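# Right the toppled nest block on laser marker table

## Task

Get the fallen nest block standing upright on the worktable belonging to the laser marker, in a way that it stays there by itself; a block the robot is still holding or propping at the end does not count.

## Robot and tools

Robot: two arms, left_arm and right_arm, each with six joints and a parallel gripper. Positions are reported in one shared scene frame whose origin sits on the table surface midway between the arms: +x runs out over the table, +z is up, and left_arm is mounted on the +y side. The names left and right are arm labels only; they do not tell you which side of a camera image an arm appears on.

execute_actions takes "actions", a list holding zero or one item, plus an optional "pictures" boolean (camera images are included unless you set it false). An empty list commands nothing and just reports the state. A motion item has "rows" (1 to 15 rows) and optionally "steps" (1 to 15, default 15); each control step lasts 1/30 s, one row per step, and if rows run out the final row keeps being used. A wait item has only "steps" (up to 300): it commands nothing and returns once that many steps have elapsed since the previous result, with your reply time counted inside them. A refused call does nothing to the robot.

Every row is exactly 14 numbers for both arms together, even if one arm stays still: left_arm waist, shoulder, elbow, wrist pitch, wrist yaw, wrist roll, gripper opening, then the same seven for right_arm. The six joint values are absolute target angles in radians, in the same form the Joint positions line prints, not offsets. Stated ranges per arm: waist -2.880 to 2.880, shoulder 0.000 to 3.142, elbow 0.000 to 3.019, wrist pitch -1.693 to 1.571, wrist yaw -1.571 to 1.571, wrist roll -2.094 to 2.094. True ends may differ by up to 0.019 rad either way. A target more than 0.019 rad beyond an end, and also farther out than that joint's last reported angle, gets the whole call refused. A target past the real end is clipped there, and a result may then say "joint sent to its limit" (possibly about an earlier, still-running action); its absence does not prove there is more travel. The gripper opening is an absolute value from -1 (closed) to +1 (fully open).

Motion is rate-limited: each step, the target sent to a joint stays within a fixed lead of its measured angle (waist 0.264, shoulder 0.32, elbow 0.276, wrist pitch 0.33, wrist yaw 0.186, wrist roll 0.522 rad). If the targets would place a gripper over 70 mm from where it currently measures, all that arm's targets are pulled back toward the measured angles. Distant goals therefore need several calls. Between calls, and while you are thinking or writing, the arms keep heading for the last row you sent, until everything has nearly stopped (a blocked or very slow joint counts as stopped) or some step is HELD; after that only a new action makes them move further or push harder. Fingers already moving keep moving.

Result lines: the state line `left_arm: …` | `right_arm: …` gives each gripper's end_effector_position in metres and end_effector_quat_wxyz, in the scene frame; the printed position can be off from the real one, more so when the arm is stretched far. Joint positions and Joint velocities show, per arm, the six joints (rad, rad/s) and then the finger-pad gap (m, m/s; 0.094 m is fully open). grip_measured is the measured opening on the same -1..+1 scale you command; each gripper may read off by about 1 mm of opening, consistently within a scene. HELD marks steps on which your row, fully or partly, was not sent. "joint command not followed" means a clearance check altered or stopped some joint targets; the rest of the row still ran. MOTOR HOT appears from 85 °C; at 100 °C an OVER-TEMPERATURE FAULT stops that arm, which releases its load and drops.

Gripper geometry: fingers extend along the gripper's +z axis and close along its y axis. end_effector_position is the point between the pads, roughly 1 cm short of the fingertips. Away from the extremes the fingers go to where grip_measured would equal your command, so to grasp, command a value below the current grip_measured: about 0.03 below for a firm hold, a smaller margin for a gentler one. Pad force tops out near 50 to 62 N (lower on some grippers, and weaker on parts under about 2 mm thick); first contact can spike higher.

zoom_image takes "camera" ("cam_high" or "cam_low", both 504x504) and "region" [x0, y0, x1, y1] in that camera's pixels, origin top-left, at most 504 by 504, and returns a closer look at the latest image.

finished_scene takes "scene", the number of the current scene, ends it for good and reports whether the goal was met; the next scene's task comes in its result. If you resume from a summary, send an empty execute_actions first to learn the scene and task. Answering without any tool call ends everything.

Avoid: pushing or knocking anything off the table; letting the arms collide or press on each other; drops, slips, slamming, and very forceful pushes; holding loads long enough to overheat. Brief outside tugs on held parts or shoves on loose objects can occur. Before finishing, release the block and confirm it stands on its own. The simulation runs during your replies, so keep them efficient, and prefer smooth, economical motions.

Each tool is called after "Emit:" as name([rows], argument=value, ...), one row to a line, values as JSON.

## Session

Emit:
execute_actions(actions=[])

Scene clock: 0.00 s of 4200.00 s.
left_arm: end_effector_position=(+0.4615, +0.8423, +0.3051) grip_measured=+1.000 end_effector_quat_wxyz=(+0.502, -0.325, +0.767, +0.233) | right_arm: end_effector_position=(+0.3891, +0.1571, +0.3116) grip_measured=+1.000 end_effector_quat_wxyz=(+0.172, -0.222, +0.959, -0.020)
Joint positions: left_arm=[ 0.769  1.626  1.349 -0.121 -0.085 -0.002  0.094] | right_arm=[ 1.026  1.759  1.904 -1.467  0.247  0.423  0.094]
Joint velocities: left_arm=[ 0.005  0.005 -0.007 -0.007  0.051 -0.051  0.   ] | right_arm=[-0.005 -0.005  0.022 -0.007  0.007  0.051  0.   ]

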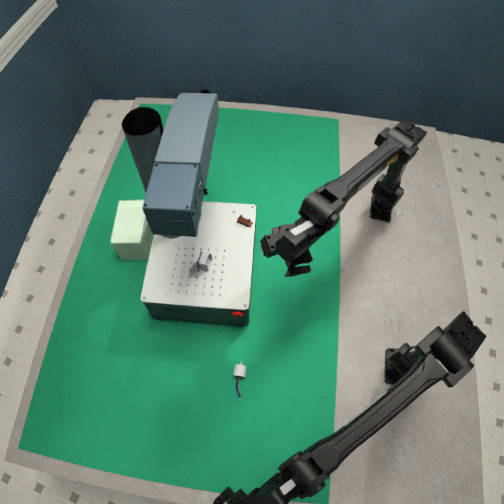

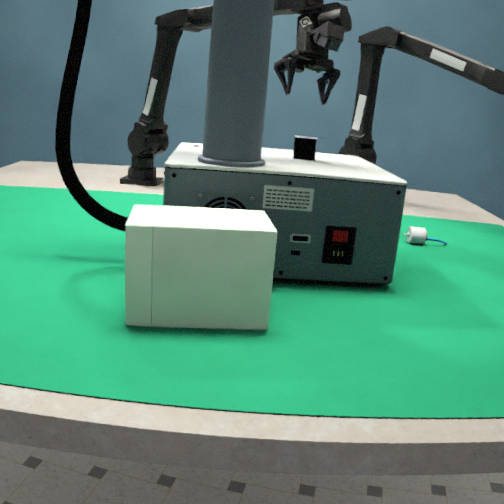

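Emit:
execute_actions([
  {"rows":[[0.3,1.1,0.8,0.1,0,0,1,0.3,0.9,0.9,-1,0,0,1]]},
], pictures=false)

Emit:
execute_actions([
  {"rows":[[0.1,1.2,0.9,0.15,0,0,1,-0.2,0.4,0.4,-0.3,0,0,1]]},
], pictures=false)

Emit:
execute_actions([
  {"rows":[[-0.33,1.3,0.95,0.18,0,0,1,-0.2,0.4,0.4,-0.3,0,0,1]]},
], pictures=false)

Emit:
execute_actions([
  {"rows":[[-0.33,1.4,0.95,0.18,0,0,1,-0.2,0.4,0.4,-0.3,0,0,1]]},
])

Emit:
zoom_image(camera="cam_high", region=[140,200,300,340])

Scene clock: 8.30 s of 4200.00 s.
left_arm: end_effector_position=(+0.4563, +0.5097, +0.3144) grip_measured=+1.000 end_effector_quat_wxyz=(+0.598, -0.119, +0.787, +0.089) | right_arm: end_effector_position=(+0.4282, -0.1037, +0.3340) grip_measured=+1.000 end_effector_quat_wxyz=(+0.279, -0.125, +0.950, +0.072)
Joint positions: left_arm=[ 0.323  1.147  0.819  0.057  0.    -0.002  0.094] | right_arm=[ 0.517  1.231  1.307 -1.063  0.01   0.137  0.094]
Joint velocities: left_arm=[-1.109 -1.07  -0.706  0.247  0.139  0.022  0.   ] | right_arm=[-1.402 -1.392 -1.175  0.281 -0.095 -0.256  0.   ]
Steps of this call (steps 1 to 90: nothing new was sent; then 4.80 s passed at rest; steps 91 to 105: all 15 steps of this action). Readings (joint positions):
91: left_arm=[0.764 1.619 1.336 -0.107 -0.074 -0.002] | right_arm=[1.018 1.747 1.884 -1.436 0.207 0.396]
92: left_arm=[0.757 1.602 1.305 -0.085 -0.064 -0.002] | right_arm=[1.006 1.723 1.840 -1.384 0.160 0.364]
94: left_arm=[0.723 1.550 1.230 -0.057 -0.047 -0.002] | right_arm=[0.963 1.665 1.751 -1.296 0.090 0.310]
98: left_arm=[0.609 1.418 1.070 -0.015 -0.024 -0.002] | right_arm=[0.827 1.527 1.587 -1.165 0.032 0.228]
105: the state above

Scene clock: 8.80 s of 4200.00 s.
left_arm: end_effector_position=(+0.5024, +0.3935, +0.3364) grip_measured=+1.000 end_effector_quat_wxyz=(+0.634, -0.027, +0.772, +0.021) | right_arm: end_effector_position=(+0.2808, -0.3862, +0.3209) grip_measured=+1.000 end_effector_quat_wxyz=(+0.623, +0.140, +0.764, -0.092)
Joint positions: left_arm=[ 0.096  1.201  0.871  0.134  0.002 -0.002  0.094] | right_arm=[-0.206  0.346  0.475 -0.337  0.005  0.035  0.094]
Joint velocities: left_arm=[ 0.005  0.015  0.002 -0.017 -0.037 -0.081  0.   ] | right_arm=[ 0.005 -0.142 -1.131  0.315 -0.051 -0.095  0.   ]
Steps of this call (steps 1 to 15: all 15 steps of this action). Readings (joint positions):
1: left_arm=[0.282 1.122 0.808 0.063 -0.001 -0.002] | right_arm=[0.467 1.180 1.259 -1.027 0.009 0.125]
2: left_arm=[0.239 1.115 0.812 0.075 -0.001 -0.002] | right_arm=[0.414 1.125 1.206 -0.969 0.007 0.115]
4: left_arm=[0.151 1.132 0.840 0.110 -0.000 -0.002] | right_arm=[0.300 1.009 1.099 -0.849 0.006 0.096]
8: left_arm=[0.070 1.184 0.871 0.134 0.003 -0.002] | right_arm=[0.050 0.743 0.869 -0.587 0.004 0.067]
15: the state above

Scene clock: 9.30 s of 4200.00 s.
left_arm: end_effector_position=(+0.4848, +0.1344, +0.2997) grip_measured=+1.000 end_effector_quat_wxyz=(+0.600, +0.154, +0.776, -0.121) | right_arm: end_effector_position=(+0.2879, -0.3880, +0.2553) grip_measured=+1.000 end_effector_quat_wxyz=(+0.572, +0.137, +0.804, -0.090)
Joint positions: left_arm=[-0.367  1.304  0.895  0.156  0.004 -0.002  0.094] | right_arm=[-0.206  0.408  0.39  -0.318  0.002  0.014  0.094]
Joint velocities: left_arm=[ 0.122 -0.005  0.076  0.061  0.022  0.022  0.   ] | right_arm=[-0.015 -0.005 -0.007 -0.007 -0.007 -0.037  0.   ]
Steps of this call (steps 1 to 15: all 15 steps of this action). Readings (joint positions):
1: left_arm=[0.087 1.204 0.871 0.135 -0.003 -0.002] | right_arm=[-0.206 0.347 0.441 -0.331 0.003 0.030]
2: left_arm=[0.066 1.210 0.872 0.138 -0.006 -0.002] | right_arm=[-0.206 0.359 0.416 -0.330 0.003 0.027]
4: left_arm=[-0.007 1.228 0.873 0.142 -0.006 -0.002] | right_arm=[-0.206 0.390 0.392 -0.330 0.002 0.022]
8: left_arm=[-0.192 1.269 0.873 0.143 -0.005 -0.002] | right_arm=[-0.206 0.411 0.390 -0.322 0.002 0.017]
15: the state above

Scene clock: 9.80 s of 4200.00 s.
left_arm: end_effector_position=(+0.5124, +0.1466, +0.2557) grip_measured=+1.000 end_effector_quat_wxyz=(+0.573, +0.144, +0.800, -0.104) | right_arm: end_effector_position=(+0.2879, -0.3880, +0.2553) grip_measured=+1.000 end_effector_quat_wxyz=(+0.572, +0.137, +0.804, -0.090)
Joint positions: left_arm=[-0.331  1.409  0.916  0.166  0.002 -0.002  0.094] | right_arm=[-0.206  0.408  0.39  -0.318  0.002  0.014  0.094]
Joint velocities: left_arm=[-0.015 -0.015 -0.007  0.002 -0.022 -0.022  0.   ] | right_arm=[ 0.024 -0.005  0.002  0.002 -0.066 -0.022  0.   ]
Steps of this call (steps 1 to 15: all 15 steps of this action). Readings (joint positions):
1: left_arm=[-0.361 1.310 0.898 0.159 0.004 -0.002] | right_arm=[-0.206 0.408 0.390 -0.318 0.002 0.014]
2: left_arm=[-0.354 1.321 0.905 0.163 0.003 -0.002] | right_arm=[-0.206 0.408 0.390 -0.318 0.002 0.014]
4: left_arm=[-0.341 1.354 0.916 0.166 0.002 -0.002] | right_arm=[-0.206 0.408 0.390 -0.318 0.002 0.014]
8: left_arm=[-0.331 1.403 0.916 0.166 0.002 -0.002] | right_arm=[-0.206 0.408 0.390 -0.318 0.002 0.014]
15: the state above

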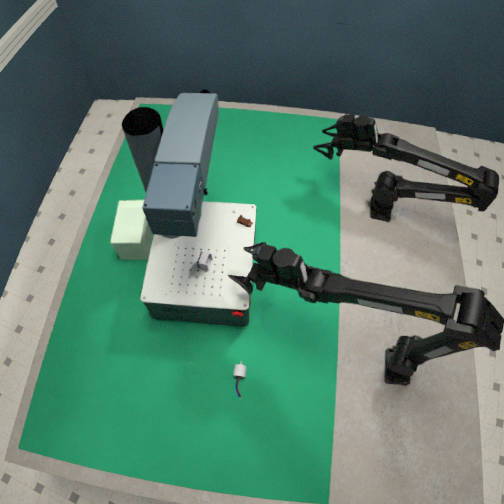

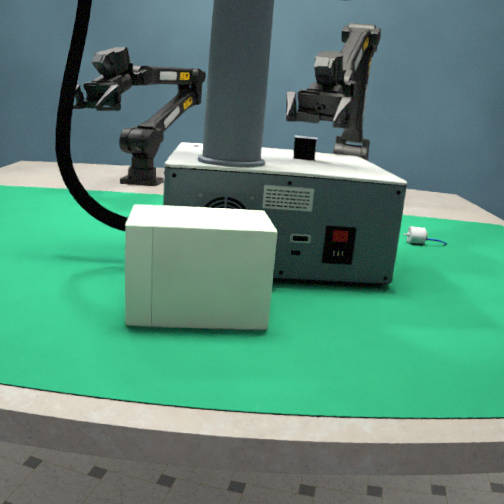

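Region (140, 200, 300, 340) of cam_high's 504x504 image, scaled by 3.150, with more detail than that image has; it fills the top 441 rows of this view, and the rest is white.

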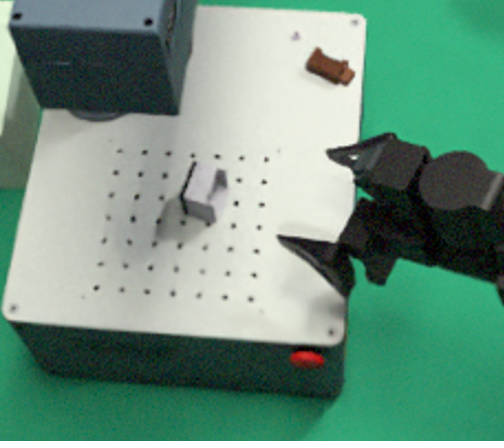

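Emit:
execute_actions([
  {"rows":[[-0.32,1.44,1.0,0.2,0,0,1,-0.2,0.4,0.4,-0.3,0,0,1],[-0.32,1.47,1.02,0.22,0,0,1,-0.2,0.4,0.4,-0.3,0,0,1],[-0.32,1.5,1.04,0.24,0,0,1,-0.2,0.4,0.4,-0.3,0,0,1],[-0.32,1.53,1.06,0.26,0,0,1,-0.2,0.4,0.4,-0.3,0,0,1],[-0.32,1.56,1.08,0.26,0,0,1,-0.2,0.4,0.4,-0.3,0,0,1],[-0.32,1.59,1.1,0.26,0,0,1,-0.2,0.4,0.4,-0.3,0,0,1],[-0.32,1.61,1.11,0.26,0,0,1,-0.2,0.4,0.4,-0.3,0,0,1],[-0.32,1.63,1.11,0.26,0,0,1,-0.2,0.4,0.4,-0.3,0,0,1]]},
])

Emit:
zoom_image(camera="cam_high", region=[140,200,300,340])

Scene clock: 16.83 s of 4200.00 s.
left_arm: end_effector_position=(+0.5867, +0.1206, +0.2255) grip_measured=+1.000 end_effector_quat_wxyz=(+0.580, +0.142, +0.796, -0.105) | right_arm: end_effector_position=(+0.2879, -0.3880, +0.2553) grip_measured=+1.000 end_effector_quat_wxyz=(+0.572, +0.137, +0.804, -0.090)
Joint positions: left_arm=[-0.329  1.645  1.088  0.247  0.002 -0.002  0.094] | right_arm=[-0.206  0.408  0.39  -0.318  0.002  0.014  0.094]
Joint velocities: left_arm=[-0.015  0.005 -0.007 -0.012 -0.095 -0.007  0.   ] | right_arm=[ 0.005  0.005  0.017 -0.017  0.081 -0.037  0.   ]
Steps of this call (steps 1 to 15: the robot went on to your last target; steps 16 to 90: nothing new was sent; then 3.53 s passed at rest; steps 91 to 105: all 15 steps of this action). Readings (joint positions):
91: left_arm=[-0.331 1.410 0.919 0.167 0.002 -0.002] | right_arm=[-0.206 0.408 0.390 -0.318 0.002 0.014]
92: left_arm=[-0.331 1.416 0.926 0.173 0.002 -0.002] | right_arm=[-0.206 0.408 0.390 -0.318 0.002 0.014]
94: left_arm=[-0.330 1.449 0.962 0.202 0.002 -0.002] | right_arm=[-0.206 0.408 0.390 -0.318 0.002 0.014]
98: left_arm=[-0.329 1.561 1.068 0.242 0.002 -0.002] | right_arm=[-0.206 0.408 0.390 -0.318 0.002 0.014]
105: the state above

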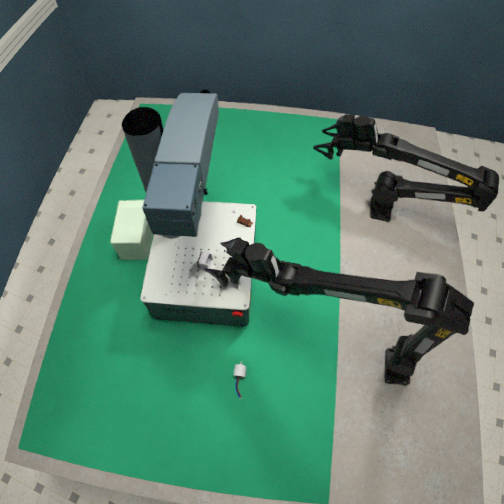

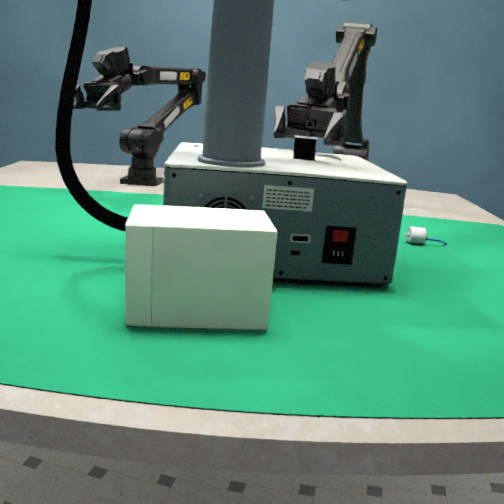

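Region (140, 200, 300, 340) of cam_high's 504x504 image, scaled by 3.150, with more detail than that image has; it fills the top 441 rows of this view, and the rest is white.

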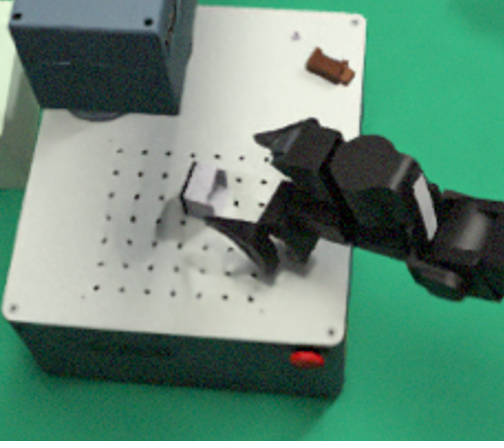

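Shift +2cm y, then forward 3cm and down 1.5cm.

Emit:
execute_actions([
  {"rows":[[-0.29,1.64,1.11,0.26,0,0,1,-0.2,0.4,0.4,-0.3,0,0,1]],"steps":8},
], pictures=false)

Emit:
execute_actions([
  {"rows":[[-0.29,1.67,1.16,0.28,0,0,1,-0.2,0.4,0.4,-0.3,0,0,1],[-0.29,1.69,1.18,0.28,0,0,1,-0.2,0.4,0.4,-0.3,0,0,1],[-0.29,1.71,1.2,0.28,0,0,1,-0.2,0.4,0.4,-0.3,0,0,1],[-0.29,1.735,1.2,0.28,0,0,1,-0.2,0.4,0.4,-0.3,0,0,1]]},
])

Emit:
zoom_image(camera="cam_high", region=[140,200,300,340])

Scene clock: 20.50 s of 4200.00 s.
left_arm: end_effector_position=(+0.5945, +0.1441, +0.2280) grip_measured=+1.000 end_effector_quat_wxyz=(+0.583, +0.127, +0.797, -0.094) | right_arm: end_effector_position=(+0.2879, -0.3880, +0.2553) grip_measured=+1.000 end_effector_quat_wxyz=(+0.572, +0.137, +0.804, -0.090)
Joint positions: left_arm=[-0.292  1.642  1.088  0.247  0.002 -0.002  0.094] | right_arm=[-0.206  0.408  0.39  -0.318  0.002  0.014  0.094]
Joint velocities: left_arm=[ 0.083 -0.015 -0.012  0.007 -0.066 -0.037  0.   ] | right_arm=[-0.005 -0.015 -0.012  0.012 -0.007  0.051  0.   ]
Steps of this call (steps 1 to 15: the robot went on to your last target; steps 16 to 90: nothing new was sent; then 0.40 s passed at rest; steps 91 to 98: all 8 steps of this action). Readings (joint positions):
91: left_arm=[-0.327 1.642 1.088 0.247 0.002 -0.002] | right_arm=[-0.206 0.408 0.390 -0.318 0.002 0.014]
92: left_arm=[-0.324 1.642 1.088 0.247 0.002 -0.002] | right_arm=[-0.206 0.408 0.390 -0.318 0.002 0.014]
94: left_arm=[-0.313 1.642 1.088 0.247 0.002 -0.002] | right_arm=[-0.206 0.408 0.390 -0.318 0.002 0.014]
98: the state above

Scene clock: 21.00 s of 4200.00 s.
left_arm: end_effector_position=(+0.6251, +0.1363, +0.2159) grip_measured=+1.000 end_effector_quat_wxyz=(+0.586, +0.126, +0.795, -0.094) | right_arm: end_effector_position=(+0.2879, -0.3880, +0.2553) grip_measured=+1.000 end_effector_quat_wxyz=(+0.572, +0.137, +0.804, -0.090)
Joint positions: left_arm=[-0.289  1.732  1.167  0.263  0.002 -0.002  0.094] | right_arm=[-0.206  0.408  0.39  -0.318  0.002  0.014  0.094]
Joint velocities: left_arm=[-0.005 -0.005 -0.007 -0.002  0.051  0.007  0.   ] | right_arm=[-0.015 -0.005 -0.017 -0.002 -0.037 -0.022  0.   ]
Steps of this call (steps 1 to 15: all 15 steps of this action). Readings (joint positions):
1: left_arm=[-0.290 1.643 1.089 0.248 0.002 -0.002] | right_arm=[-0.206 0.408 0.390 -0.318 0.002 0.014]
2: left_arm=[-0.289 1.647 1.096 0.251 0.002 -0.002] | right_arm=[-0.206 0.408 0.390 -0.318 0.002 0.014]
4: left_arm=[-0.289 1.669 1.126 0.255 0.002 -0.002] | right_arm=[-0.206 0.408 0.390 -0.318 0.002 0.014]
8: left_arm=[-0.289 1.716 1.167 0.263 0.002 -0.002] | right_arm=[-0.206 0.408 0.390 -0.318 0.002 0.014]
15: the state above

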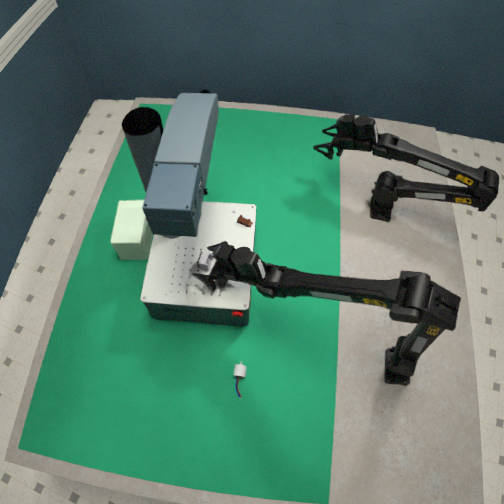

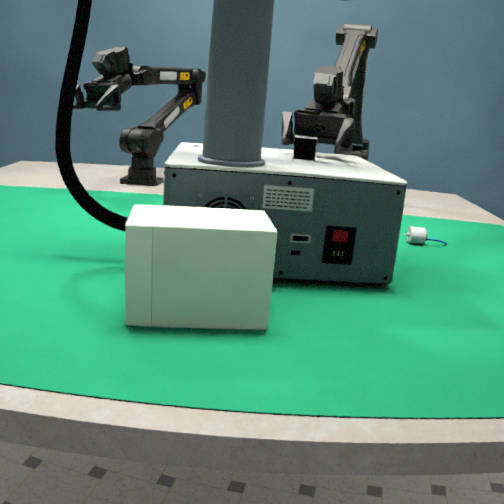

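Region (140, 200, 300, 340) of cam_high's 504x504 image, scaled by 3.150, with more detail than that image has; it fills the top 441 rows of this view, and the rest is white.

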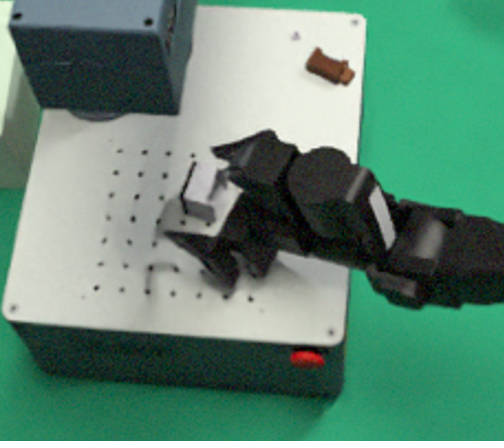

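Emit:
execute_actions([
  {"rows":[[-0.308,1.77,1.18,0.33,0,0,0.6,-0.2,0.4,0.4,-0.3,0,0,1]]},
], pictures=false)

Emit:
execute_actions([
  {"rows":[[-0.308,1.77,1.18,0.33,0,0,-0.25,-0.2,0.4,0.4,-0.3,0,0,1]]},
])

Emit:
zoom_image(camera="cam_high", region=[140,200,300,340])

Scene clock: 24.87 s of 4200.00 s.
left_arm: end_effector_position=(+0.6271, +0.1254, +0.2084) grip_measured=+0.602 end_effector_quat_wxyz=(+0.592, +0.130, +0.789, -0.099) | right_arm: end_effector_position=(+0.2879, -0.3880, +0.2553) grip_measured=+1.000 end_effector_quat_wxyz=(+0.572, +0.137, +0.804, -0.090)
Joint positions: left_arm=[-0.303  1.758  1.167  0.308  0.002 -0.002  0.075] | right_arm=[-0.206  0.408  0.39  -0.318  0.002  0.014  0.094]
Joint velocities: left_arm=[-0.005  0.005 -0.007  0.002 -0.007 -0.037  0.   ] | right_arm=[-0.024  0.005  0.012  0.012  0.022 -0.022  0.   ]
Steps of this call (steps 1 to 15: the robot went on to your last target; steps 16 to 90: nothing new was sent; then 0.37 s passed at rest; steps 91 to 105: all 15 steps of this action). Readings (joint positions):
91: left_arm=[-0.290 1.733 1.167 0.272 0.002 -0.002] | right_arm=[-0.206 0.408 0.390 -0.318 0.002 0.014]
92: left_arm=[-0.290 1.737 1.167 0.287 0.002 -0.002] | right_arm=[-0.206 0.408 0.390 -0.318 0.002 0.014]
94: left_arm=[-0.294 1.743 1.167 0.303 0.002 -0.002] | right_arm=[-0.206 0.408 0.390 -0.318 0.002 0.014]
98: left_arm=[-0.301 1.755 1.167 0.307 0.002 -0.002] | right_arm=[-0.206 0.408 0.390 -0.318 0.002 0.014]
105: the state above

Scene clock: 25.37 s of 4200.00 s.
left_arm: end_effector_position=(+0.6271, +0.1255, +0.2085) grip_measured=-0.103 end_effector_quat_wxyz=(+0.592, +0.130, +0.789, -0.099) | right_arm: end_effector_position=(+0.2879, -0.3880, +0.2553) grip_measured=+1.000 end_effector_quat_wxyz=(+0.572, +0.137, +0.804, -0.090)
Joint positions: left_arm=[-0.303  1.758  1.167  0.309  0.001 -0.002  0.042] | right_arm=[-0.206  0.408  0.39  -0.318  0.002  0.013  0.094]
Joint velocities: left_arm=[-0.005 -0.015  0.017  0.017  0.007 -0.051 -0.001] | right_arm=[-0.005  0.005  0.002  0.002  0.007 -0.066  0.   ]
Steps of this call (steps 1 to 15: all 15 steps of this action). Readings (joint positions):
1: left_arm=[-0.303 1.758 1.167 0.308 0.002 -0.002] | right_arm=[-0.206 0.408 0.390 -0.318 0.002 0.013]
2: left_arm=[-0.303 1.758 1.167 0.308 0.002 -0.002] | right_arm=[-0.206 0.408 0.390 -0.318 0.002 0.013]
4: left_arm=[-0.303 1.758 1.167 0.309 0.001 -0.002] | right_arm=[-0.206 0.408 0.390 -0.318 0.002 0.013]
8: left_arm=[-0.303 1.758 1.167 0.309 0.001 -0.002] | right_arm=[-0.206 0.408 0.390 -0.318 0.002 0.013]
15: the state above

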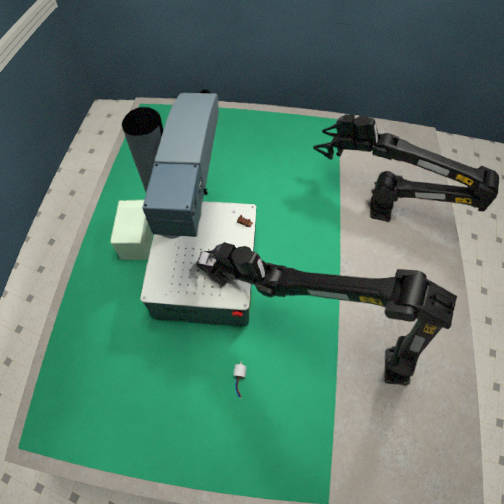

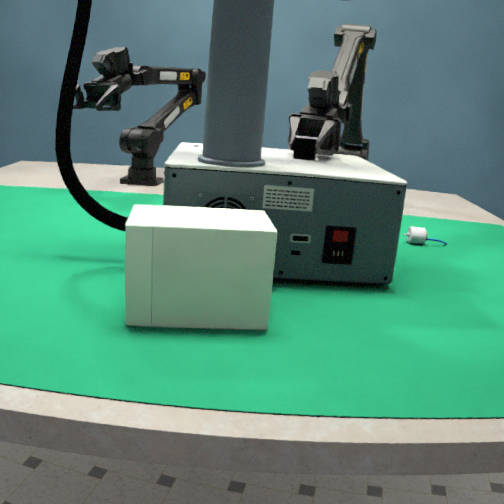

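Region (140, 200, 300, 340) of cam_high's 504x504 image, scaled by 3.150, with more detail than that image has; it fills the top 441 rows of this view, and the rest is white.

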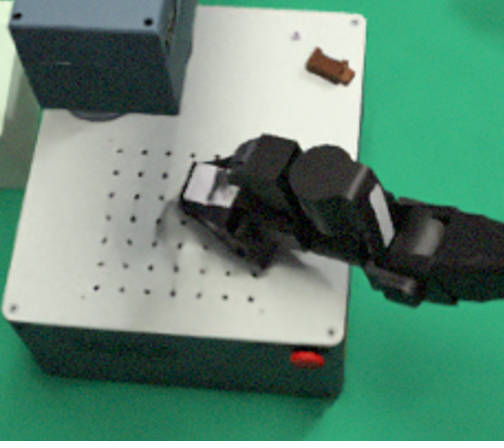

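Emit:
execute_actions([
  {"rows":[[-0.28,1.55,1.15,0.2,0,0,-0.25,-0.2,0.4,0.4,-0.3,0,0,1]]},
], pictures=false)

Emit:
execute_actions([
  {"rows":[[-0.2,1.4,1.4,-0.6,0,0,-0.25,-0.2,0.4,0.4,-0.3,0,0,1]]},
], pictures=false)

Emit:
execute_actions([
  {"rows":[[-0.2,1.55,1.75,-1.5,0,0,-0.25,-0.2,0.4,0.4,-0.3,0,0,1]]},
], pictures=false)

Emit:
execute_actions([
  {"rows":[[-0.2,1.75,1.95,-1.69,0,0,-0.25,-0.2,0.4,0.4,-0.3,0,0,1]]},
], pictures=false)

Emit:
execute_actions([
  {"rows":[[-0.2,1.92,2.1,-1.69,0,0,-0.25,-0.2,0.4,0.4,-0.3,0,0,1]]},
])

Scene clock: 31.33 s of 4200.00 s.
left_arm: end_effector_position=(+0.5871, +0.1514, +0.3166) grip_measured=-0.103 end_effector_quat_wxyz=(+0.629, +0.119, +0.762, -0.099) | right_arm: end_effector_position=(+0.2879, -0.3880, +0.2553) grip_measured=+1.000 end_effector_quat_wxyz=(+0.572, +0.137, +0.804, -0.090)
Joint positions: left_arm=[-0.285  1.526  1.127  0.209  0.001 -0.002  0.042] | right_arm=[-0.206  0.408  0.39  -0.318  0.002  0.013  0.094]
Joint velocities: left_arm=[ 0.015  0.112 -0.002 -0.032  0.007  0.022 -0.   ] | right_arm=[-0.005 -0.005  0.002 -0.002  0.022 -0.022  0.   ]
Steps of this call (steps 1 to 15: the robot went on to your last target; steps 16 to 90: nothing new was sent; then 2.47 s passed at rest; steps 91 to 105: all 15 steps of this action). Readings (joint positions):
91: left_arm=[-0.302 1.750 1.166 0.298 0.001 -0.002] | right_arm=[-0.206 0.408 0.390 -0.318 0.002 0.013]
92: left_arm=[-0.302 1.734 1.158 0.275 0.001 -0.002] | right_arm=[-0.206 0.408 0.390 -0.318 0.002 0.013]
94: left_arm=[-0.299 1.685 1.137 0.238 0.001 -0.002] | right_arm=[-0.206 0.408 0.390 -0.318 0.002 0.013]
98: left_arm=[-0.291 1.586 1.127 0.210 0.001 -0.002] | right_arm=[-0.206 0.408 0.390 -0.318 0.002 0.013]
105: the state above

Scene clock: 31.83 s of 4200.00 s.
left_arm: end_effector_position=(+0.5430, +0.2213, +0.3421) grip_measured=-0.103 end_effector_quat_wxyz=(+0.444, +0.099, +0.889, -0.051) | right_arm: end_effector_position=(+0.2879, -0.3880, +0.2553) grip_measured=+1.000 end_effector_quat_wxyz=(+0.572, +0.137, +0.804, -0.090)
Joint positions: left_arm=[-0.197  1.408  1.341 -0.577  0.001 -0.002  0.042] | right_arm=[-0.206  0.408  0.39  -0.318  0.002  0.013  0.094]
Joint velocities: left_arm=[-0.015 -0.269  0.154 -0.227 -0.007 -0.051 -0.001] | right_arm=[-0.005 -0.005  0.002  0.017 -0.007 -0.022  0.   ]
Steps of this call (steps 1 to 15: all 15 steps of this action). Readings (joint positions):
1: left_arm=[-0.284 1.527 1.134 0.181 0.002 -0.002] | right_arm=[-0.206 0.408 0.390 -0.318 0.002 0.013]
2: left_arm=[-0.281 1.526 1.145 0.131 0.002 -0.002] | right_arm=[-0.206 0.408 0.390 -0.318 0.002 0.013]
4: left_arm=[-0.269 1.520 1.172 0.033 0.002 -0.002] | right_arm=[-0.206 0.408 0.390 -0.318 0.002 0.013]
8: left_arm=[-0.238 1.491 1.241 -0.209 0.002 -0.002] | right_arm=[-0.206 0.408 0.390 -0.318 0.002 0.013]
15: the state above

Scene clock: 32.33 s of 4200.00 s.
left_arm: end_effector_position=(+0.4608, +0.2399, +0.3388) grip_measured=-0.103 end_effector_quat_wxyz=(+0.127, +0.109, +0.986, -0.015) | right_arm: end_effector_position=(+0.2879, -0.3880, +0.2553) grip_measured=+1.000 end_effector_quat_wxyz=(+0.572, +0.137, +0.804, -0.090)
Joint positions: left_arm=[-0.197  1.552  1.726 -1.489  0.001 -0.002  0.042] | right_arm=[-0.206  0.408  0.39  -0.318  0.002  0.013  0.094]
Joint velocities: left_arm=[-0.015 -0.015 -0.022 -0.022 -0.037  0.022 -0.001] | right_arm=[-0.005 -0.005 -0.007  0.002  0.007 -0.051  0.   ]
Steps of this call (steps 1 to 15: all 15 steps of this action). Readings (joint positions):
1: left_arm=[-0.197 1.413 1.378 -0.652 0.001 -0.002] | right_arm=[-0.206 0.408 0.390 -0.318 0.002 0.013]
2: left_arm=[-0.197 1.438 1.449 -0.773 0.001 -0.002] | right_arm=[-0.206 0.408 0.390 -0.318 0.002 0.013]
4: left_arm=[-0.197 1.507 1.609 -0.990 0.001 -0.002] | right_arm=[-0.206 0.408 0.390 -0.318 0.002 0.013]
8: left_arm=[-0.197 1.552 1.726 -1.366 0.001 -0.002] | right_arm=[-0.206 0.408 0.390 -0.318 0.002 0.013]
15: the state above

Scene clock: 32.83 s of 4200.00 s.
left_arm: end_effector_position=(+0.4947, +0.2322, +0.2978) grip_measured=-0.103 end_effector_quat_wxyz=(+0.024, +0.110, +0.994, -0.003) | right_arm: end_effector_position=(+0.2879, -0.3880, +0.2553) grip_measured=+1.000 end_effector_quat_wxyz=(+0.572, +0.137, +0.804, -0.090)
Joint positions: left_arm=[-0.197  1.778  1.926 -1.671  0.001 -0.002  0.042] | right_arm=[-0.206  0.408  0.39  -0.318  0.002  0.013  0.094]
Joint velocities: left_arm=[-0.005 -0.054  0.002 -0.037 -0.022 -0.037 -0.   ] | right_arm=[-0.005 -0.015 -0.007 -0.002 -0.022 -0.051  0.   ]
joint sent to its limit (left arm) — the command would take joint 4 (wrist pitch) past its lower limit, so that joint was sent only as far as its limit.
Steps of this call (steps 1 to 15: all 15 steps of this action). Readings (joint positions):
1: left_arm=[-0.197 1.570 1.753 -1.532 0.001 -0.002] | right_arm=[-0.206 0.408 0.390 -0.318 0.002 0.013]
2: left_arm=[-0.197 1.605 1.812 -1.599 0.001 -0.002] | right_arm=[-0.206 0.408 0.390 -0.318 0.002 0.013]
4: left_arm=[-0.197 1.676 1.906 -1.646 0.001 -0.002] | right_arm=[-0.206 0.408 0.390 -0.318 0.002 0.013]
8: left_arm=[-0.197 1.752 1.926 -1.665 0.001 -0.002] | right_arm=[-0.206 0.408 0.390 -0.318 0.002 0.013]
15: the state above

Scene clock: 33.33 s of 4200.00 s.
left_arm: end_effector_position=(+0.5318, +0.2295, +0.3019) grip_measured=-0.103 end_effector_quat_wxyz=(+0.041, +0.106, +0.994, -0.005) | right_arm: end_effector_position=(+0.2879, -0.3880, +0.2553) grip_measured=+1.000 end_effector_quat_wxyz=(+0.572, +0.137, +0.804, -0.090)
Joint positions: left_arm=[-0.188  1.867  2.063 -1.683  0.    -0.002  0.042] | right_arm=[-0.206  0.408  0.39  -0.318  0.002  0.013  0.094]
Joint velocities: left_arm=[-0.005 -0.015  0.002 -0.007 -0.007  0.022 -0.001] | right_arm=[-0.015  0.005 -0.002  0.012 -0.051  0.066  0.   ]
joint sent to its limit (left arm) — the command would take joint 4 (wrist pitch) past its lower limit, so that joint was sent only as far as its limit.
Steps of this call (steps 1 to 15: all 15 steps of this action). Readings (joint positions):
1: left_arm=[-0.197 1.788 1.943 -1.679 0.001 -0.002] | right_arm=[-0.206 0.408 0.390 -0.318 0.002 0.013]
2: left_arm=[-0.197 1.810 1.986 -1.684 0.001 -0.002] | right_arm=[-0.206 0.408 0.390 -0.318 0.002 0.013]
4: left_arm=[-0.197 1.859 2.057 -1.683 0.002 -0.002] | right_arm=[-0.206 0.408 0.390 -0.318 0.002 0.013]
8: left_arm=[-0.191 1.864 2.063 -1.683 0.000 -0.002] | right_arm=[-0.206 0.408 0.390 -0.318 0.002 0.013]
15: the state above

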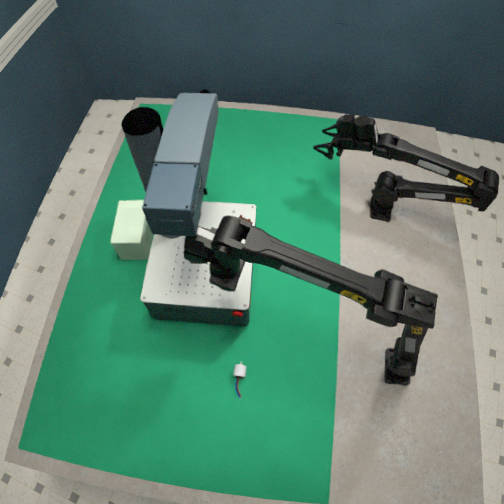

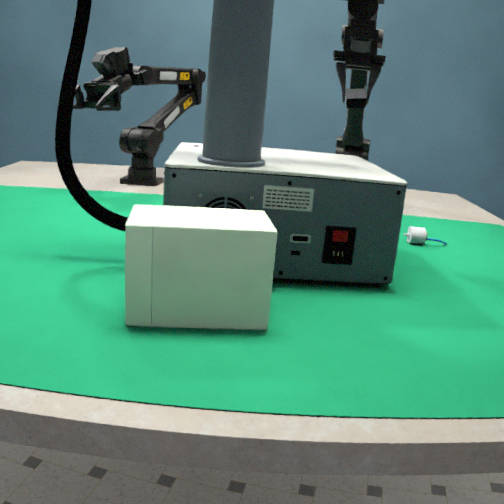

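Bumped the head again; go lower first.

Emit:
execute_actions([
  {"rows":[[-0.2,1.83,1.87,-1.68,0,0,-0.25,-0.2,0.4,0.4,-0.3,0,0,1]]},
], pictures=false)

Emit:
execute_actions([
  {"rows":[[-0.27,1.85,1.92,-1.68,0,0,-0.25,-0.2,0.4,0.4,-0.3,0,0,1],[-0.27,1.87,1.95,-1.68,0,0,-0.25,-0.2,0.4,0.4,-0.3,0,0,1],[-0.27,1.89,1.97,-1.68,0,0,-0.25,-0.2,0.4,0.4,-0.3,0,0,1],[-0.27,1.91,1.99,-1.68,0,0,-0.25,-0.2,0.4,0.4,-0.3,0,0,1],[-0.27,1.93,2.01,-1.68,0,0,-0.25,-0.2,0.4,0.4,-0.3,0,0,1],[-0.27,1.95,2.04,-1.68,0,0,-0.25,-0.2,0.4,0.4,-0.3,0,0,1],[-0.27,1.97,2.06,-1.68,0,0,-0.25,-0.2,0.4,0.4,-0.3,0,0,1],[-0.27,1.99,2.09,-1.68,0,0,-0.25,-0.2,0.4,0.4,-0.3,0,0,1]]},
])

Scene clock: 37.73 s of 4200.00 s.
left_arm: end_effector_position=(+0.4865, +0.2365, +0.2363) grip_measured=-0.103 end_effector_quat_wxyz=(-0.049, +0.108, +0.993, +0.005) | right_arm: end_effector_position=(+0.2879, -0.3880, +0.2553) grip_measured=+1.000 end_effector_quat_wxyz=(+0.572, +0.137, +0.804, -0.090)
Joint positions: left_arm=[-0.193  1.843  1.853 -1.679  0.    -0.002  0.042] | right_arm=[-0.206  0.408  0.39  -0.318  0.002  0.013  0.094]
Joint velocities: left_arm=[-0.005 -0.005 -0.012 -0.012  0.022  0.066 -0.001] | right_arm=[-0.015 -0.015  0.002 -0.002 -0.051  0.022  0.   ]
joint sent to its limit (left arm) — the command would take joint 4 (wrist pitch) past its lower limit, so that joint was sent only as far as its limit.
Steps of this call (steps 1 to 15: the robot went on to your last target; steps 16 to 90: nothing new was sent; then 0.90 s passed at rest; steps 91 to 105: all 15 steps of this action). Readings (joint positions):
91: left_arm=[-0.188 1.859 2.036 -1.675 0.000 -0.002] | right_arm=[-0.206 0.408 0.390 -0.318 0.002 0.013]
92: left_arm=[-0.189 1.837 1.981 -1.670 0.000 -0.002] | right_arm=[-0.206 0.408 0.390 -0.318 0.002 0.013]
94: left_arm=[-0.191 1.817 1.893 -1.678 0.000 -0.002] | right_arm=[-0.206 0.408 0.390 -0.318 0.002 0.013]
98: left_arm=[-0.193 1.837 1.853 -1.679 0.000 -0.002] | right_arm=[-0.206 0.408 0.390 -0.318 0.002 0.013]
105: the state above

Scene clock: 38.23 s of 4200.00 s.
left_arm: end_effector_position=(+0.5312, +0.1715, +0.2225) grip_measured=-0.103 end_effector_quat_wxyz=(-0.028, +0.152, +0.988, +0.004) | right_arm: end_effector_position=(+0.2879, -0.3880, +0.2553) grip_measured=+1.000 end_effector_quat_wxyz=(+0.572, +0.137, +0.804, -0.090)
Joint positions: left_arm=[-0.282  1.994  2.047 -1.679 -0.    -0.002  0.042] | right_arm=[-0.206  0.408  0.39  -0.318  0.002  0.013  0.094]
Joint velocities: left_arm=[ 0.034  0.093  0.002 -0.017 -0.007  0.051 -0.   ] | right_arm=[-0.005 -0.005  0.002  0.012 -0.051 -0.022  0.   ]
Steps of this call (steps 1 to 15: all 15 steps of this action). Readings (joint positions):
1: left_arm=[-0.197 1.843 1.854 -1.679 -0.001 -0.002] | right_arm=[-0.206 0.408 0.390 -0.318 0.002 0.013]
2: left_arm=[-0.203 1.846 1.859 -1.679 -0.002 -0.002] | right_arm=[-0.206 0.408 0.390 -0.318 0.002 0.013]
4: left_arm=[-0.225 1.862 1.896 -1.679 -0.002 -0.002] | right_arm=[-0.206 0.408 0.390 -0.318 0.002 0.013]
8: left_arm=[-0.271 1.927 2.004 -1.679 -0.001 -0.002] | right_arm=[-0.206 0.408 0.390 -0.318 0.002 0.013]
15: the state above

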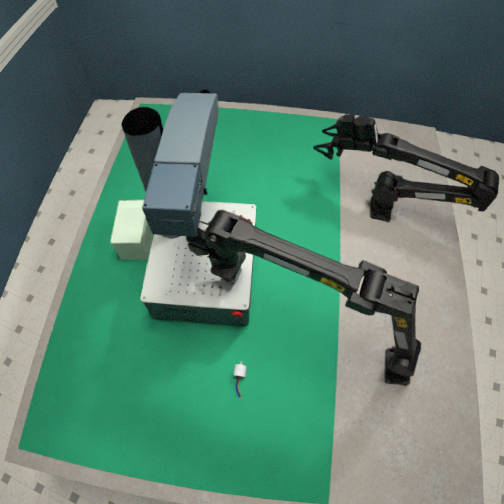

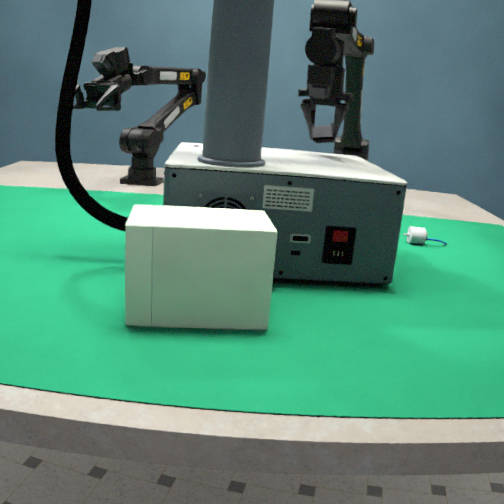

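Emit:
execute_actions([
  {"rows":[[-0.27,2.01,2.11,-1.68,0,0,-0.25,-0.2,0.4,0.4,-0.3,0,0,1],[-0.27,2.025,2.13,-1.68,0,0,-0.25,-0.2,0.4,0.4,-0.3,0,0,1],[-0.27,2.04,2.15,-1.68,0,0,-0.25,-0.2,0.4,0.4,-0.3,0,0,1],[-0.27,2.055,2.17,-1.68,0,0,-0.25,-0.2,0.4,0.4,-0.3,0,0,1],[-0.27,2.07,2.19,-1.68,0,0,-0.25,-0.2,0.4,0.4,-0.3,0,0,1],[-0.27,2.09,2.2,-1.68,0,0,-0.25,-0.2,0.4,0.4,-0.3,0,0,1]]},
], pictures=false)

Emit:
execute_actions([
  {"steps":10},
])

Emit:
zoom_image(camera="cam_low", region=[270,80,380,180])

Scene clock: 42.37 s of 4200.00 s.
left_arm: end_effector_position=(+0.5632, +0.1654, +0.2061) grip_measured=-0.103 end_effector_quat_wxyz=(-0.020, +0.149, +0.989, +0.003) | right_arm: end_effector_position=(+0.2879, -0.3880, +0.2553) grip_measured=+1.000 end_effector_quat_wxyz=(+0.572, +0.137, +0.804, -0.090)
Joint positions: left_arm=[-0.276  2.089  2.157 -1.679 -0.    -0.002  0.042] | right_arm=[-0.206  0.408  0.39  -0.318  0.002  0.013  0.094]
Joint velocities: left_arm=[-0.015  0.073 -0.007  0.002 -0.037 -0.022  0.   ] | right_arm=[-0.005 -0.005  0.007  0.007 -0.022  0.007  0.   ]
Steps of this call (steps 1 to 15: the robot went on to your last target; steps 16 to 90: nothing new was sent; then 0.63 s passed at rest; steps 91 to 105: all 15 steps of this action). Readings (joint positions):
91: left_arm=[-0.276 1.998 2.047 -1.679 -0.000 -0.002] | right_arm=[-0.206 0.408 0.390 -0.318 0.002 0.013]
92: left_arm=[-0.276 2.000 2.052 -1.679 -0.000 -0.002] | right_arm=[-0.206 0.408 0.390 -0.318 0.002 0.013]
94: left_arm=[-0.276 2.014 2.081 -1.679 -0.000 -0.002] | right_arm=[-0.206 0.408 0.390 -0.318 0.002 0.013]
98: left_arm=[-0.276 2.058 2.153 -1.679 -0.000 -0.002] | right_arm=[-0.206 0.408 0.390 -0.318 0.002 0.013]
105: the state above

Scene clock: 42.70 s of 4200.00 s.
left_arm: end_effector_position=(+0.5633, +0.1654, +0.2052) grip_measured=-0.103 end_effector_quat_wxyz=(-0.021, +0.149, +0.989, +0.003) | right_arm: end_effector_position=(+0.2879, -0.3880, +0.2553) grip_measured=+1.000 end_effector_quat_wxyz=(+0.572, +0.137, +0.804, -0.090)
Joint positions: left_arm=[-0.276  2.09   2.157 -1.679 -0.    -0.002  0.042] | right_arm=[-0.206  0.408  0.39  -0.318  0.002  0.013  0.094]
Joint velocities: left_arm=[-0.005 -0.005 -0.012 -0.007 -0.066  0.051 -0.   ] | right_arm=[-0.005  0.015  0.007 -0.022  0.022  0.007  0.   ]
Steps of this call (steps 1 to 10: the robot went on to your last target). Readings (joint positions):
1: left_arm=[-0.276 2.090 2.157 -1.679 -0.000 -0.002] | right_arm=[-0.206 0.408 0.390 -0.318 0.002 0.013]
2: left_arm=[-0.276 2.090 2.157 -1.679 -0.000 -0.002] | right_arm=[-0.206 0.408 0.390 -0.318 0.002 0.013]
4: left_arm=[-0.276 2.090 2.157 -1.679 -0.000 -0.002] | right_arm=[-0.206 0.408 0.390 -0.318 0.002 0.013]
8: left_arm=[-0.276 2.090 2.157 -1.679 -0.000 -0.002] | right_arm=[-0.206 0.408 0.390 -0.318 0.002 0.013]
10: the state above

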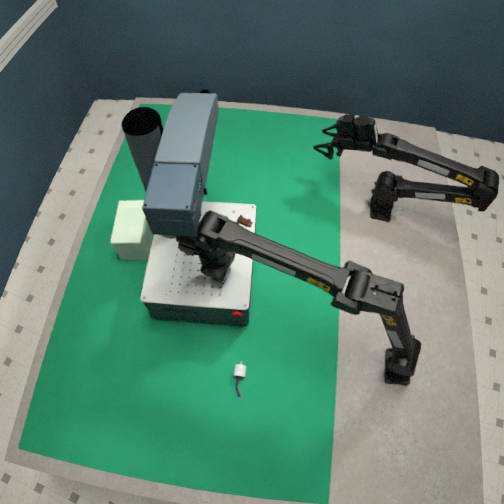

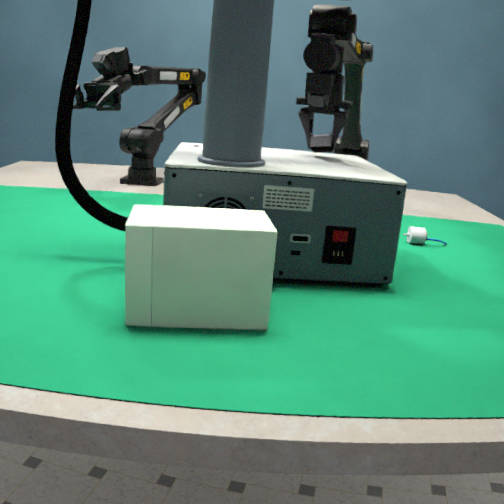

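Region (270, 80, 380, 180) of cam_low's 504x504 image, scaled by 4.582, with more detail than that image has; it fills the top 458 rows of this view, and the rest is white.

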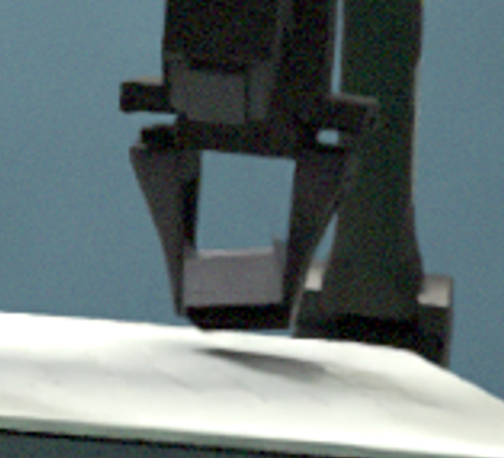

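Emit:
execute_actions([
  {"rows":[[-0.27,2.12,2.18,-1.68,0,0,-0.12,-0.2,0.4,0.4,-0.3,0,0,1]]},
])

Emit:
execute_actions([
  {"rows":[[-0.27,2.12,2.18,-1.68,0,0,-0.08,-0.2,0.4,0.4,-0.3,0,0,1],[-0.27,2.12,2.18,-1.68,0,0,-0.06,-0.2,0.4,0.4,-0.3,0,0,1],[-0.27,2.11,2.18,-1.68,0,0,0.9,-0.2,0.4,0.4,-0.3,0,0,1]]},
], pictures=false)

Emit:
execute_actions([
  {"rows":[[-0.27,2.05,2.15,-1.68,0,0,0.9,-0.2,0.4,0.4,-0.3,0,0,1],[-0.27,2.02,2.12,-1.68,0,0,0.9,-0.2,0.4,0.4,-0.3,0,0,1],[-0.27,1.99,2.08,-1.68,0,0,0.9,-0.2,0.4,0.4,-0.3,0,0,1],[-0.27,1.96,2.04,-1.68,0,0,0.9,-0.2,0.4,0.4,-0.3,0,0,1],[-0.27,1.92,2.0,-1.68,0,0,0.9,-0.2,0.4,0.4,-0.3,0,0,1],[-0.27,1.88,1.95,-1.68,0,0,0.9,-0.2,0.4,0.4,-0.3,0,0,1]]},
])

Scene clock: 48.00 s of 4200.00 s.
left_arm: end_effector_position=(+0.5642, +0.1651, +0.1974) grip_measured=-0.102 end_effector_quat_wxyz=(-0.027, +0.149, +0.988, +0.004) | right_arm: end_effector_position=(+0.2879, -0.3880, +0.2553) grip_measured=+1.000 end_effector_quat_wxyz=(+0.572, +0.137, +0.804, -0.090)
Joint positions: left_arm=[-0.276  2.103  2.157 -1.679 -0.    -0.002  0.042] | right_arm=[-0.206  0.408  0.39  -0.318  0.002  0.013  0.094]
Joint velocities: left_arm=[-0.024  0.005 -0.002 -0.012 -0.051  0.007 -0.   ] | right_arm=[ 0.005 -0.015  0.002 -0.007 -0.007 -0.007  0.   ]
Steps of this call (steps 1 to 15: the robot went on to your last target; steps 16 to 90: nothing new was sent; then 1.80 s passed at rest; steps 91 to 105: all 15 steps of this action). Readings (joint positions):
91: left_arm=[-0.276 2.091 2.157 -1.679 -0.000 -0.002] | right_arm=[-0.206 0.408 0.390 -0.318 0.002 0.013]
92: left_arm=[-0.276 2.092 2.157 -1.679 -0.000 -0.002] | right_arm=[-0.206 0.408 0.390 -0.318 0.002 0.013]
94: left_arm=[-0.276 2.096 2.157 -1.679 -0.000 -0.002] | right_arm=[-0.206 0.408 0.390 -0.318 0.002 0.013]
98: left_arm=[-0.276 2.103 2.157 -1.679 -0.000 -0.002] | right_arm=[-0.206 0.408 0.390 -0.318 0.002 0.013]
105: the state above

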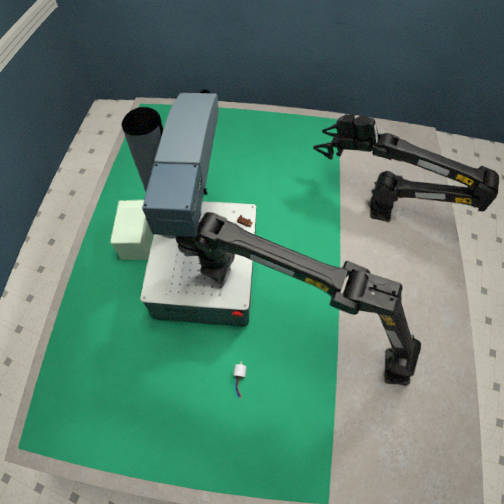

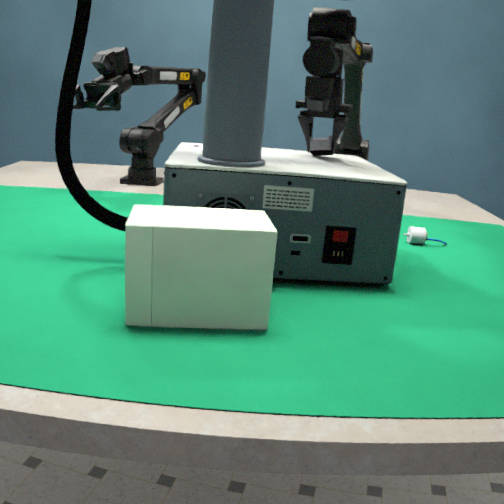

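Scene clock: 48.50 s of 4200.00 s.
left_arm: end_effector_position=(+0.5642, +0.1651, +0.1974) grip_measured=+0.898 end_effector_quat_wxyz=(-0.027, +0.149, +0.988, +0.004) | right_arm: end_effector_position=(+0.2879, -0.3880, +0.2553) grip_measured=+1.000 end_effector_quat_wxyz=(+0.572, +0.137, +0.804, -0.090)
Joint positions: left_arm=[-0.276  2.103  2.157 -1.679 -0.    -0.002  0.089] | right_arm=[-0.206  0.408  0.39  -0.318  0.002  0.013  0.094]
Joint velocities: left_arm=[ 0.005 -0.005 -0.022 -0.012 -0.022 -0.081 -0.   ] | right_arm=[-0.005 -0.005  0.002 -0.007  0.037  0.007  0.   ]
Steps of this call (steps 1 to 15: all 15 steps of this action). Readings (joint positions):
1: left_arm=[-0.276 2.103 2.157 -1.679 -0.000 -0.002] | right_arm=[-0.206 0.408 0.390 -0.318 0.002 0.013]
2: left_arm=[-0.276 2.103 2.157 -1.679 -0.000 -0.002] | right_arm=[-0.206 0.408 0.390 -0.318 0.002 0.013]
4: left_arm=[-0.276 2.103 2.157 -1.679 -0.000 -0.002] | right_arm=[-0.206 0.408 0.390 -0.318 0.002 0.013]
8: left_arm=[-0.276 2.103 2.157 -1.679 -0.000 -0.002] | right_arm=[-0.206 0.408 0.390 -0.318 0.002 0.013]
15: the state above

Scene clock: 49.00 s of 4200.00 s.
left_arm: end_effector_position=(+0.4951, +0.1866, +0.2631) grip_measured=+0.898 end_effector_quat_wxyz=(-0.010, +0.149, +0.989, +0.002) | right_arm: end_effector_position=(+0.2879, -0.3880, +0.2553) grip_measured=+1.000 end_effector_quat_wxyz=(+0.572, +0.137, +0.804, -0.090)
Joint positions: left_arm=[-0.276  1.853  1.941 -1.679 -0.    -0.002  0.089] | right_arm=[-0.206  0.408  0.39  -0.318  0.002  0.013  0.094]
Joint velocities: left_arm=[ 0.005 -0.063 -0.012 -0.002 -0.022 -0.022  0.001] | right_arm=[-0.005 -0.015  0.002 -0.027  0.007 -0.095  0.   ]
Steps of this call (steps 1 to 15: all 15 steps of this action). Readings (joint positions):
1: left_arm=[-0.276 2.101 2.155 -1.679 -0.000 -0.002] | right_arm=[-0.206 0.408 0.390 -0.318 0.002 0.013]
2: left_arm=[-0.276 2.094 2.145 -1.679 -0.000 -0.002] | right_arm=[-0.206 0.408 0.390 -0.318 0.002 0.013]
4: left_arm=[-0.276 2.059 2.091 -1.678 -0.000 -0.002] | right_arm=[-0.206 0.408 0.390 -0.318 0.002 0.013]
8: left_arm=[-0.276 1.942 1.950 -1.679 -0.000 -0.002] | right_arm=[-0.206 0.408 0.390 -0.318 0.002 0.013]
15: the state above

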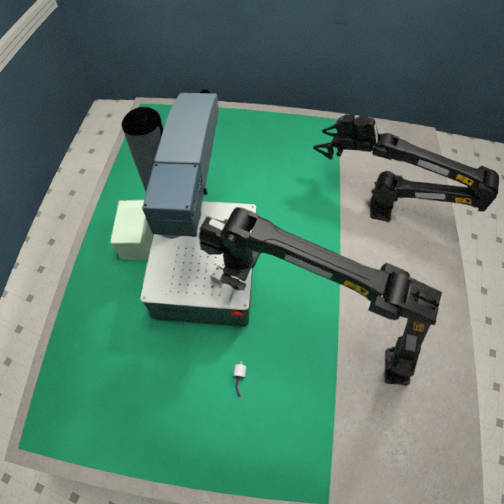

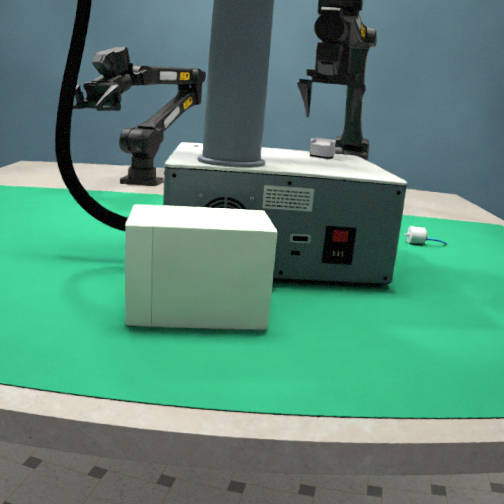

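Emit:
finished_scene(scene=2)

The scene is finished: the task was done.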